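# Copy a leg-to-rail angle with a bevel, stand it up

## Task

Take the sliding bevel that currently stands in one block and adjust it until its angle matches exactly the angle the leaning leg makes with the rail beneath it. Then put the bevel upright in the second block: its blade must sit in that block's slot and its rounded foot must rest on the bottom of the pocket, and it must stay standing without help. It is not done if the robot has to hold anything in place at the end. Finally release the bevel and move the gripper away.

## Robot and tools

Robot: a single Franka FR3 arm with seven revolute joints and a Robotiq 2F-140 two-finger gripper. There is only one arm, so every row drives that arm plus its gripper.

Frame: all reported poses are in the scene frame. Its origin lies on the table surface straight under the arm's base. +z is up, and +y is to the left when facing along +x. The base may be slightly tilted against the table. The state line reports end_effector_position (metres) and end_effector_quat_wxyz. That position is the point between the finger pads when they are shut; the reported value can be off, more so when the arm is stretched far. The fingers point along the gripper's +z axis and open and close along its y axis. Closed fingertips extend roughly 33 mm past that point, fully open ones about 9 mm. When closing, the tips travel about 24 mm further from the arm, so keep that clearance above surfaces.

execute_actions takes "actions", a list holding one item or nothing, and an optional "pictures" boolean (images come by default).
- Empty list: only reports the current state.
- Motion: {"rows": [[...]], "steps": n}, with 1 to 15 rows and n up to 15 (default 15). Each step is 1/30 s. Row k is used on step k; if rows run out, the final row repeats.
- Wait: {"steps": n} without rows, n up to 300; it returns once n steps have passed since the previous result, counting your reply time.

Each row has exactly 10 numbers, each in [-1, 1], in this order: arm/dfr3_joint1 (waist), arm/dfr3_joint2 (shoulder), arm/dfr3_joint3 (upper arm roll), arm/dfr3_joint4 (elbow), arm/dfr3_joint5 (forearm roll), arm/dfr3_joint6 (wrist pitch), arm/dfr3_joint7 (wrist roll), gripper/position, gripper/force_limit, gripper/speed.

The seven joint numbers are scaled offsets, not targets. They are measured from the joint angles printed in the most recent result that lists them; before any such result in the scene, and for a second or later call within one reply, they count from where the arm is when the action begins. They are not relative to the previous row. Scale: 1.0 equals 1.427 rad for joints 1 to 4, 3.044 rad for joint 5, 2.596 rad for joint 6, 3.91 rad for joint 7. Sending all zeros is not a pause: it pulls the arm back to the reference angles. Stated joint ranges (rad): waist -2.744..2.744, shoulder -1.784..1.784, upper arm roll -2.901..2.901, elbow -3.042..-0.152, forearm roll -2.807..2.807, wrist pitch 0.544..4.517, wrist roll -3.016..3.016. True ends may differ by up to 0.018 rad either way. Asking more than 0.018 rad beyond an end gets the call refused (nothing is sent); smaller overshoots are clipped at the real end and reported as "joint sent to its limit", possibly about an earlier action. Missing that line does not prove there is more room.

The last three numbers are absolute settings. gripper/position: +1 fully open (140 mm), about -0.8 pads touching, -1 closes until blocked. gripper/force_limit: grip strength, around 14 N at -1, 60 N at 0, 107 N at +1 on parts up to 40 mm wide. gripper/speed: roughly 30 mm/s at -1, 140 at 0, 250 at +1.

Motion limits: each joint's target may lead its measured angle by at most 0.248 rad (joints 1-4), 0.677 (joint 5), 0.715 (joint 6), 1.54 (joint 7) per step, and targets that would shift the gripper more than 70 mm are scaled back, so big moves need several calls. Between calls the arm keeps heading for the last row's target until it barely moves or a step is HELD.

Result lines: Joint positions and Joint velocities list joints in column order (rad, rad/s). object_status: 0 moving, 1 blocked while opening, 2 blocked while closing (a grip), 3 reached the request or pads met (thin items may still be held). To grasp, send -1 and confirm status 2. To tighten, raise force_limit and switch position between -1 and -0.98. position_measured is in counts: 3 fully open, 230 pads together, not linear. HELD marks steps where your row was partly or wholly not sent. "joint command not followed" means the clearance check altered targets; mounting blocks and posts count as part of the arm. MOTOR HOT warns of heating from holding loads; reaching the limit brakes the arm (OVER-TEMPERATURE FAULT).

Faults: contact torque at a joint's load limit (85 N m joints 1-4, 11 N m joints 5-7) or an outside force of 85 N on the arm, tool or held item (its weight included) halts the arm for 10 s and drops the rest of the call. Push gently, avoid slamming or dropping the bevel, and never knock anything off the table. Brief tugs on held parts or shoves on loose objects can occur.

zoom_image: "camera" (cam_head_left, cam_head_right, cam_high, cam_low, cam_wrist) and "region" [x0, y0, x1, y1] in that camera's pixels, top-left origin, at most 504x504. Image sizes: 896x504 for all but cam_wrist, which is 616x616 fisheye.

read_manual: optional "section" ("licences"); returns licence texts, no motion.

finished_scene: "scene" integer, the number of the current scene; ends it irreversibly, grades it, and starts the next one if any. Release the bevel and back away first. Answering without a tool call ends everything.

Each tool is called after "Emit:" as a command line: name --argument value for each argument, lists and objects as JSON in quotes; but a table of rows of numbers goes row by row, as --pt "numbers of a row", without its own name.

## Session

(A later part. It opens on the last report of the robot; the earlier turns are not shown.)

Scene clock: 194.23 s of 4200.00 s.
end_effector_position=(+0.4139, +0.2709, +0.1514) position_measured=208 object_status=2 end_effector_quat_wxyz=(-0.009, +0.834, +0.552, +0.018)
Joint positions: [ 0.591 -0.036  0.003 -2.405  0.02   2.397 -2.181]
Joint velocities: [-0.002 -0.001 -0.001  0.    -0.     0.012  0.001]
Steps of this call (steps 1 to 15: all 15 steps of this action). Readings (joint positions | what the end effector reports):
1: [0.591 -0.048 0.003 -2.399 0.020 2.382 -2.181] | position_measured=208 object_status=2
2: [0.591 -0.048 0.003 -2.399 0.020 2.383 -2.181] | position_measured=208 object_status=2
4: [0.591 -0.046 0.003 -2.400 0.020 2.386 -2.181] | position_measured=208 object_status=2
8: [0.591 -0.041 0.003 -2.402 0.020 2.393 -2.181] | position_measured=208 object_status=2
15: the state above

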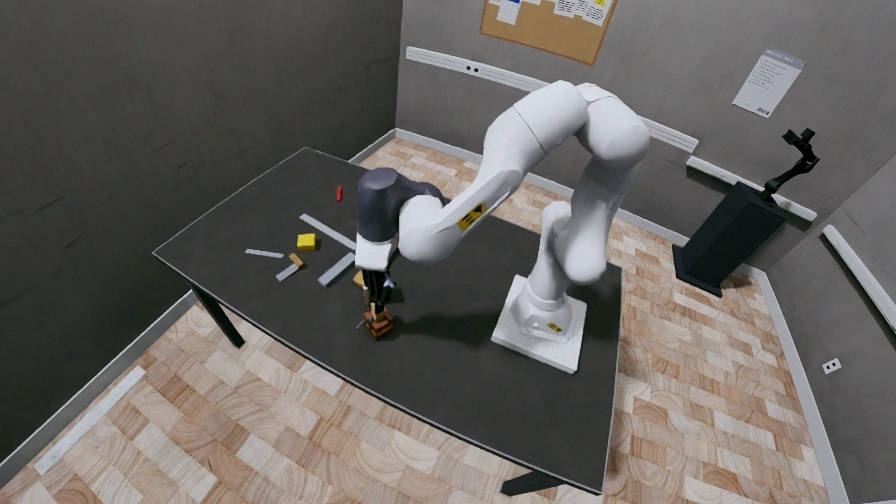

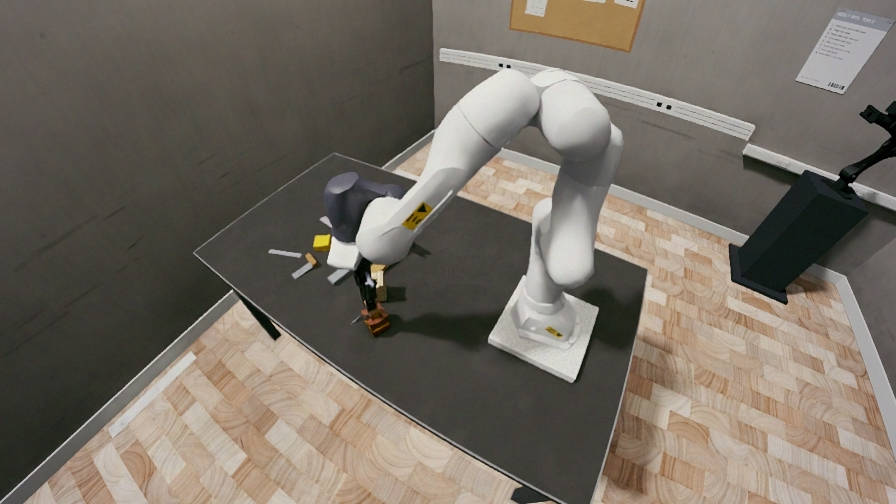

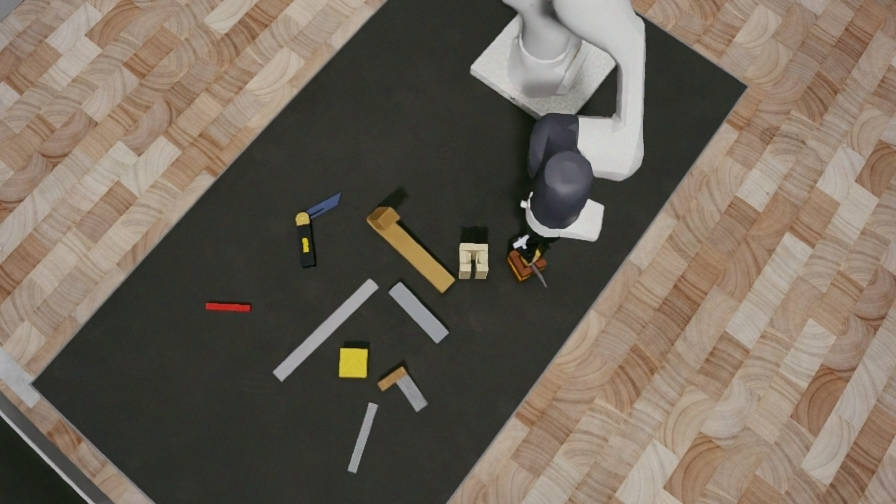

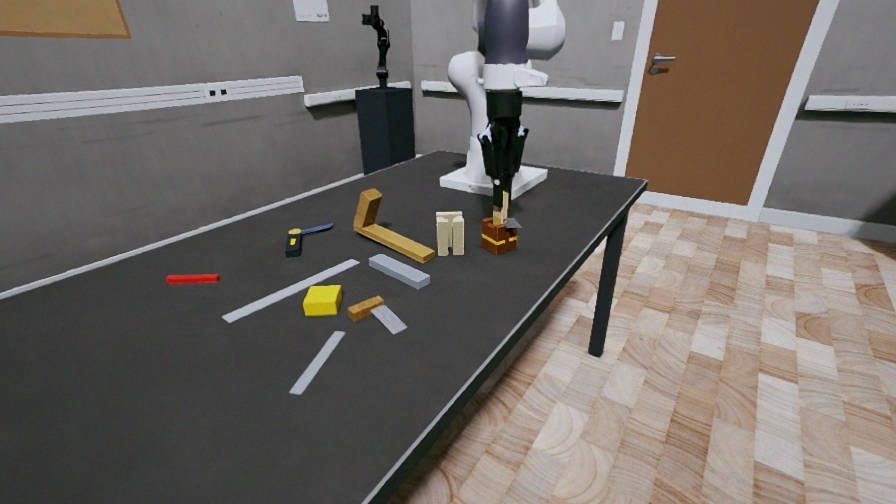

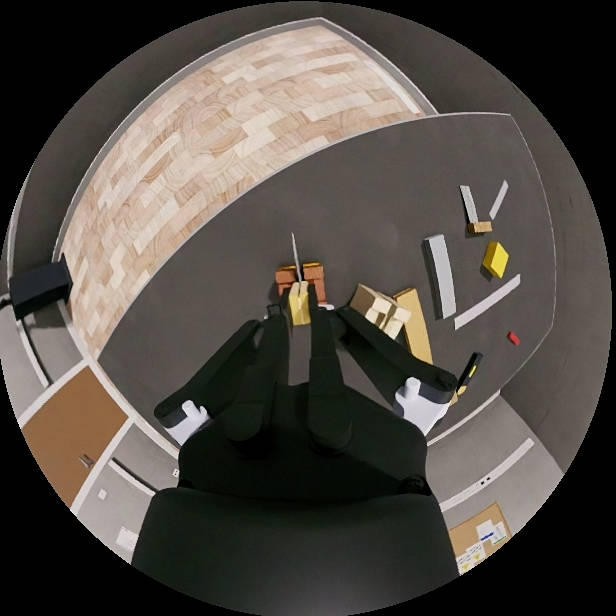

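In. Continue down.

Emit:
execute_actions --actions '[{"rows":[[0,0.001,0,-0.001,0,0.004,0.003,-1,0.5,-0.3],[0,0.003,0,-0.002,0,0.006,0.003,-1,0.5,-0.3],[0,0.005,0,-0.003,0,0.008,0.003,-1,0.5,-0.3],[0,0.007,0,-0.004,0,0.01,0.003,-1,0.5,-0.3],[0,0.009,0,-0.005,0,0.011,0.003,-1,0.5,-0.3],[0,0.011,0,-0.0055,0,0.012,0.003,-1,0.5,-0.3],[0,0.012,0,-0.006,0,0.012,0.003,-1,0.5,-0.3]]}]' --pictures false

Emit:
execute_actions --actions '[{"rows":[[0,0.002,0,-0.001,0,0.004,0,-1,0.5,-0.3],[0,0.004,0,-0.002,0,0.006,0,-1,0.5,-0.3],[0,0.006,0,-0.003,0,0.008,0,-1,0.5,-0.3],[0,0.008,0,-0.004,0,0.009,0,-1,0.5,-0.3],[0,0.01,0,-0.0045,0,0.01,0,-1,0.5,-0.3]]}]' --pictures false

Emit:
execute_actions --actions '[{"rows":[[0,0.002,0,-0.001,0,0.004,0,-1,0.5,-0.3],[0,0.004,0,-0.002,0,0.006,0,-1,0.5,-0.3],[0,0.006,0,-0.003,0,0.008,0,-1,0.5,-0.3],[0,0.008,0,-0.004,0,0.009,0,-1,0.5,-0.3],[0,0.01,0,-0.0045,0,0.01,0,-1,0.5,-0.3]]}]' --pictures false

Scene clock: 202.50 s of 4200.00 s.
end_effector_position=(+0.4156, +0.2719, +0.1466) position_measured=208 object_status=2 end_effector_quat_wxyz=(-0.009, +0.835, +0.550, +0.020)
Joint positions: [ 0.591 -0.025  0.003 -2.408  0.02   2.417 -2.176]
Joint velocities: [ 0.    -0.001  0.     0.    -0.     0.001  0.003]
Steps of this call (steps 1 to 15: the robot went on to your last target; steps 16 to 90: nothing new was sent; then 4.77 s passed at rest; steps 91 to 105: all 15 steps of this action). Readings (joint positions | what the end effector reports):
91: [0.591 -0.036 0.003 -2.405 0.020 2.400 -2.180] | position_measured=208 object_status=2
92: [0.591 -0.035 0.003 -2.405 0.020 2.401 -2.180] | position_measured=208 object_status=2
94: [0.591 -0.033 0.003 -2.405 0.020 2.406 -2.179] | position_measured=208 object_status=2
98: [0.591 -0.025 0.003 -2.408 0.020 2.417 -2.177] | position_measured=208 object_status=2
105: the state above

Scene clock: 203.00 s of 4200.00 s.
end_effector_position=(+0.4158, +0.2720, +0.1465) position_measured=208 object_status=2 end_effector_quat_wxyz=(-0.009, +0.835, +0.550, +0.021)
Joint positions: [ 0.591 -0.025  0.003 -2.409  0.02   2.418 -2.176]
Joint velocities: [ 0.001  0.001 -0.001 -0.001 -0.     0.     0.   ]
Steps of this call (steps 1 to 15: all 15 steps of this action). Readings (joint positions | what the end effector reports):
1: [0.591 -0.025 0.003 -2.408 0.020 2.417 -2.176] | position_measured=208 object_status=2
2: [0.591 -0.025 0.003 -2.408 0.020 2.417 -2.176] | position_measured=208 object_status=2
4: [0.591 -0.025 0.003 -2.408 0.020 2.418 -2.176] | position_measured=208 object_status=2
8: [0.591 -0.025 0.003 -2.409 0.020 2.418 -2.176] | position_measured=208 object_status=2
15: the state above

Scene clock: 203.50 s of 4200.00 s.
end_effector_position=(+0.4158, +0.2720, +0.1465) position_measured=208 object_status=2 end_effector_quat_wxyz=(-0.009, +0.835, +0.550, +0.021)
Joint positions: [ 0.591 -0.025  0.003 -2.409  0.02   2.419 -2.176]
Joint velocities: [-0.     0.001  0.    -0.     0.     0.    -0.001]
Steps of this call (steps 1 to 15: all 15 steps of this action). Readings (joint positions | what the end effector reports):
1: [0.591 -0.025 0.003 -2.409 0.020 2.418 -2.176] | position_measured=208 object_status=2
2: [0.591 -0.025 0.003 -2.409 0.020 2.418 -2.176] | position_measured=208 object_status=2
4: [0.591 -0.025 0.003 -2.409 0.020 2.419 -2.176] | position_measured=208 object_status=2
8: [0.591 -0.025 0.003 -2.409 0.020 2.419 -2.176] | position_measured=208 object_status=2
15: the state above

Matches expected floor height. Release.

Emit:
execute_actions --actions '[{"rows":[[0,0,0,0,0,0,0,-1,0.5,-0.3],[0,0,0,0,0,0,0,-1,0.5,-0.3],[0,0,0,0,0,0,0,-0.3,0.5,-0.5]]}]' --pictures false

Emit:
execute_actions --actions '[{"rows":[[0,-0.01,0,0.004,0,-0.015,0,-0.3,0.5,-0.5],[0,-0.02,0,0.009,0,-0.03,0,-0.3,0.5,-0.5],[0,-0.03,0,0.014,0,-0.04,0,-0.3,0.5,-0.5],[0,-0.04,0,0.02,0,-0.05,0,-0.3,0.5,-0.5],[0,-0.05,0,0.026,0,-0.06,0,-0.3,0.5,-0.5],[0,-0.06,0,0.032,0,-0.07,0,-0.3,0.5,-0.5],[0,-0.07,0,0.039,0,-0.08,0,-0.3,0.5,-0.5],[0,-0.08,0,0.046,0,-0.09,0,-0.3,0.5,-0.5],[0,-0.09,0,0.054,0,-0.1,0,-0.3,0.5,-0.5],[0,-0.1,0,0.062,0,-0.11,0,-0.3,0.5,-0.5],[0,-0.11,0,0.07,0,-0.12,0,-0.3,0.5,-0.5],[0,-0.12,0,0.08,0,-0.13,0,-0.3,0.5,-0.5],[0,-0.135,0,0.09,0,-0.14,0,-0.3,0.5,-0.5],[0,-0.15,0,0.1,0,-0.15,0,-0.3,0.5,-0.5],[0,-0.17,0,0.11,0,-0.16,0,-0.3,0.5,-0.5]]}]' --pictures false

Emit:
execute_actions --actions '[{"steps":20}]'

Emit:
zoom_image --camera "cam_low" --region '[450,160,550,260]'

Scene clock: 211.47 s of 4200.00 s.
end_effector_position=(+0.4155, +0.2718, +0.1466) position_measured=167 object_status=0 end_effector_quat_wxyz=(-0.009, +0.835, +0.550, +0.020)
Joint positions: [ 0.591 -0.026  0.003 -2.409  0.02   2.418 -2.176]
Joint velocities: [-0.    -0.001 -0.    -0.002  0.    -0.    -0.001]
Steps of this call (steps 1 to 15: the robot went on to your last target; steps 16 to 90: nothing new was sent; then 4.47 s passed at rest; steps 91 to 105: all 15 steps of this action). Readings (joint positions | what the end effector reports):
91: [0.591 -0.026 0.003 -2.409 0.020 2.418 -2.176] | position_measured=208 object_status=2
92: [0.591 -0.026 0.003 -2.409 0.020 2.418 -2.176] | position_measured=208 object_status=2
94: [0.591 -0.026 0.003 -2.409 0.020 2.418 -2.176] | position_measured=208 object_status=0
98: [0.591 -0.026 0.003 -2.409 0.020 2.418 -2.176] | position_measured=186 object_status=0
105: the state above

Scene clock: 211.97 s of 4200.00 s.
end_effector_position=(+0.4113, +0.2702, +0.2665) position_measured=167 object_status=3 end_effector_quat_wxyz=(-0.011, +0.833, +0.552, +0.028)
Joint positions: [ 0.591 -0.215  0.003 -2.286  0.02   2.122 -2.176]
Joint velocities: [ 0.    -0.611 -0.001  0.374 -0.    -0.707 -0.002]
Steps of this call (steps 1 to 15: all 15 steps of this action). Readings (joint positions | what the end effector reports):
1: [0.591 -0.027 0.003 -2.409 0.020 2.412 -2.176] | position_measured=167 object_status=0
2: [0.591 -0.032 0.003 -2.408 0.020 2.400 -2.176] | position_measured=167 object_status=0
4: [0.591 -0.050 0.003 -2.400 0.020 2.368 -2.176] | position_measured=167 object_status=3
8: [0.591 -0.105 0.003 -2.367 0.020 2.288 -2.176] | position_measured=167 object_status=3
15: the state above

Scene clock: 212.63 s of 4200.00 s.
end_effector_position=(+0.3971, +0.2614, +0.2987) position_measured=167 object_status=3 end_effector_quat_wxyz=(-0.011, +0.833, +0.553, +0.017)
Joint positions: [ 0.591 -0.27   0.003 -2.251  0.02   2.009 -2.176]
Joint velocities: [ 0.    -0.    -0.001  0.002 -0.001 -0.014 -0.001]
Steps of this call (steps 1 to 20: the robot went on to your last target). Readings (joint positions | what the end effector reports):
1: [0.591 -0.234 0.003 -2.274 0.020 2.101 -2.176] | position_measured=167 object_status=3
2: [0.591 -0.251 0.003 -2.265 0.020 2.085 -2.176] | position_measured=167 object_status=3
4: [0.591 -0.269 0.003 -2.253 0.020 2.061 -2.176] | position_measured=167 object_status=3
8: [0.591 -0.272 0.003 -2.251 0.020 2.032 -2.176] | position_measured=167 object_status=3
20: the state above

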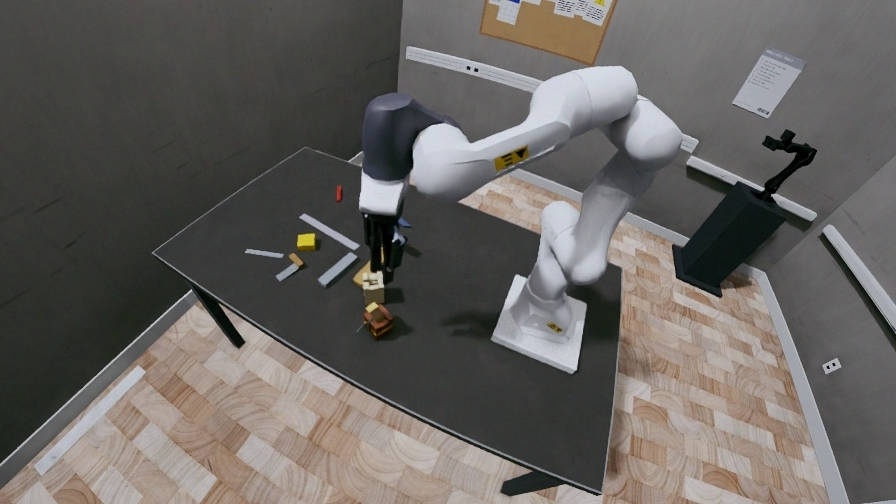

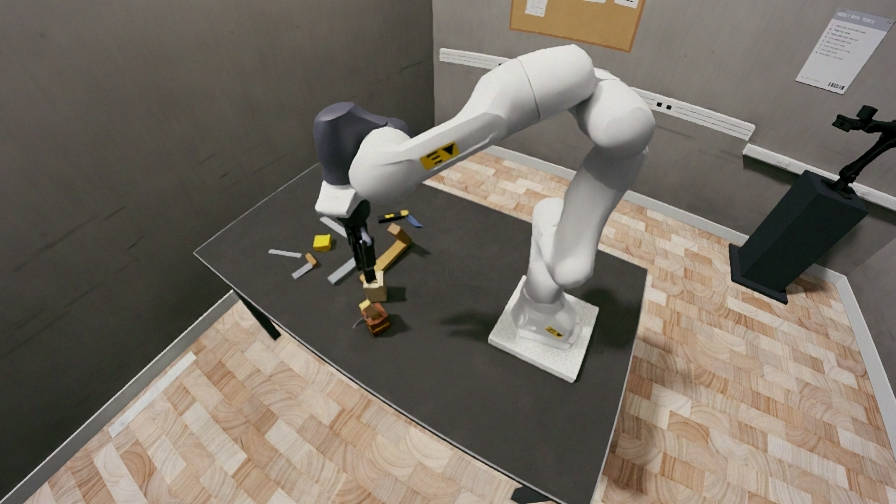

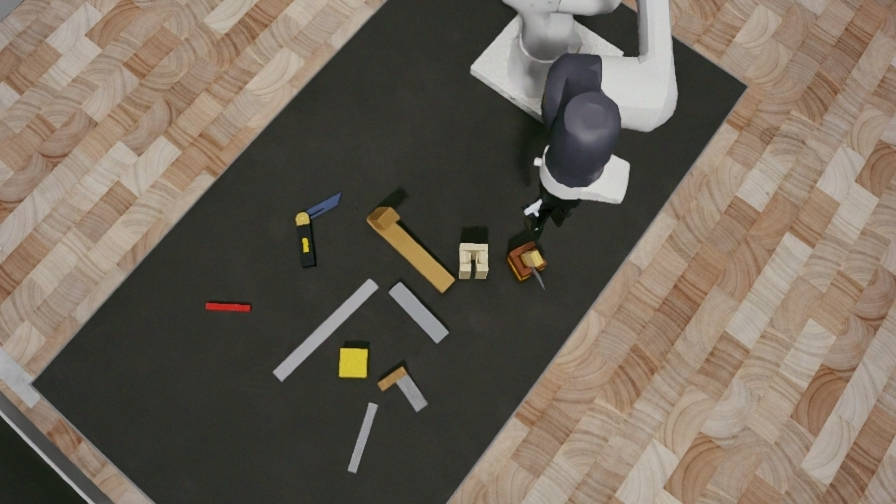

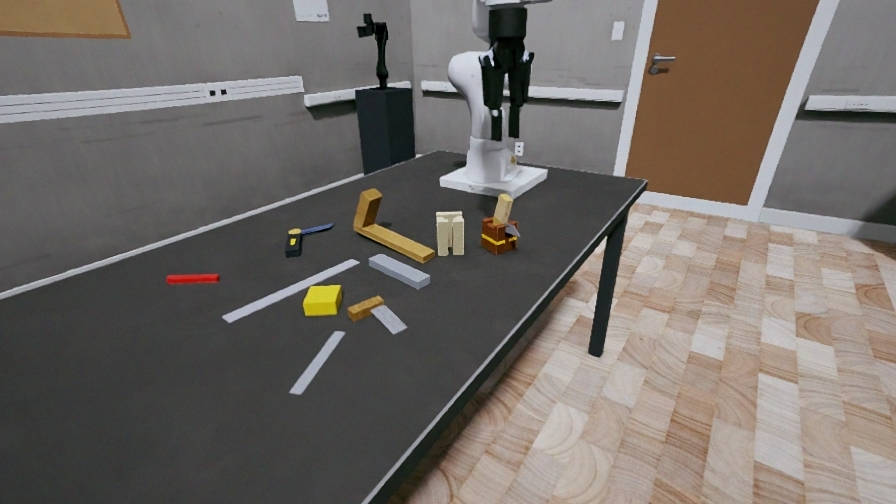

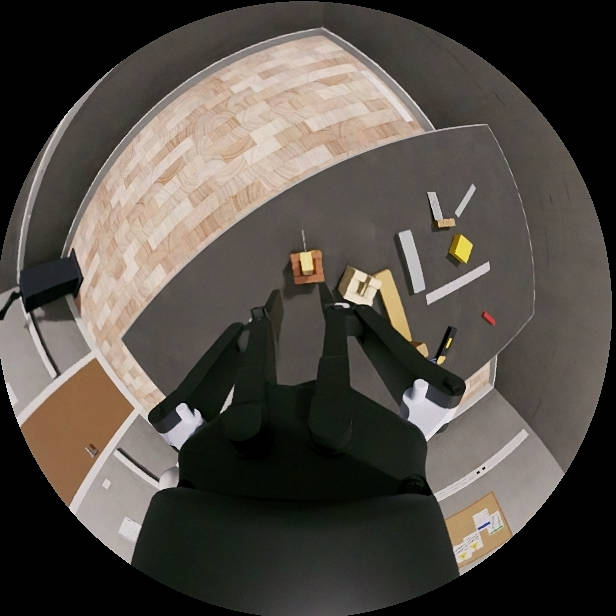

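Region (450, 160, 550, 260) of cam_low's 896x504 image, scaled by 5.040, with more detail than that image has.

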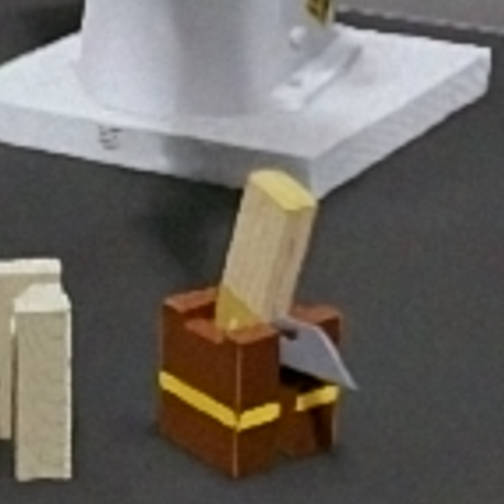

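Emit:
finished_scene --scene 2

The scene is finished: the task was done.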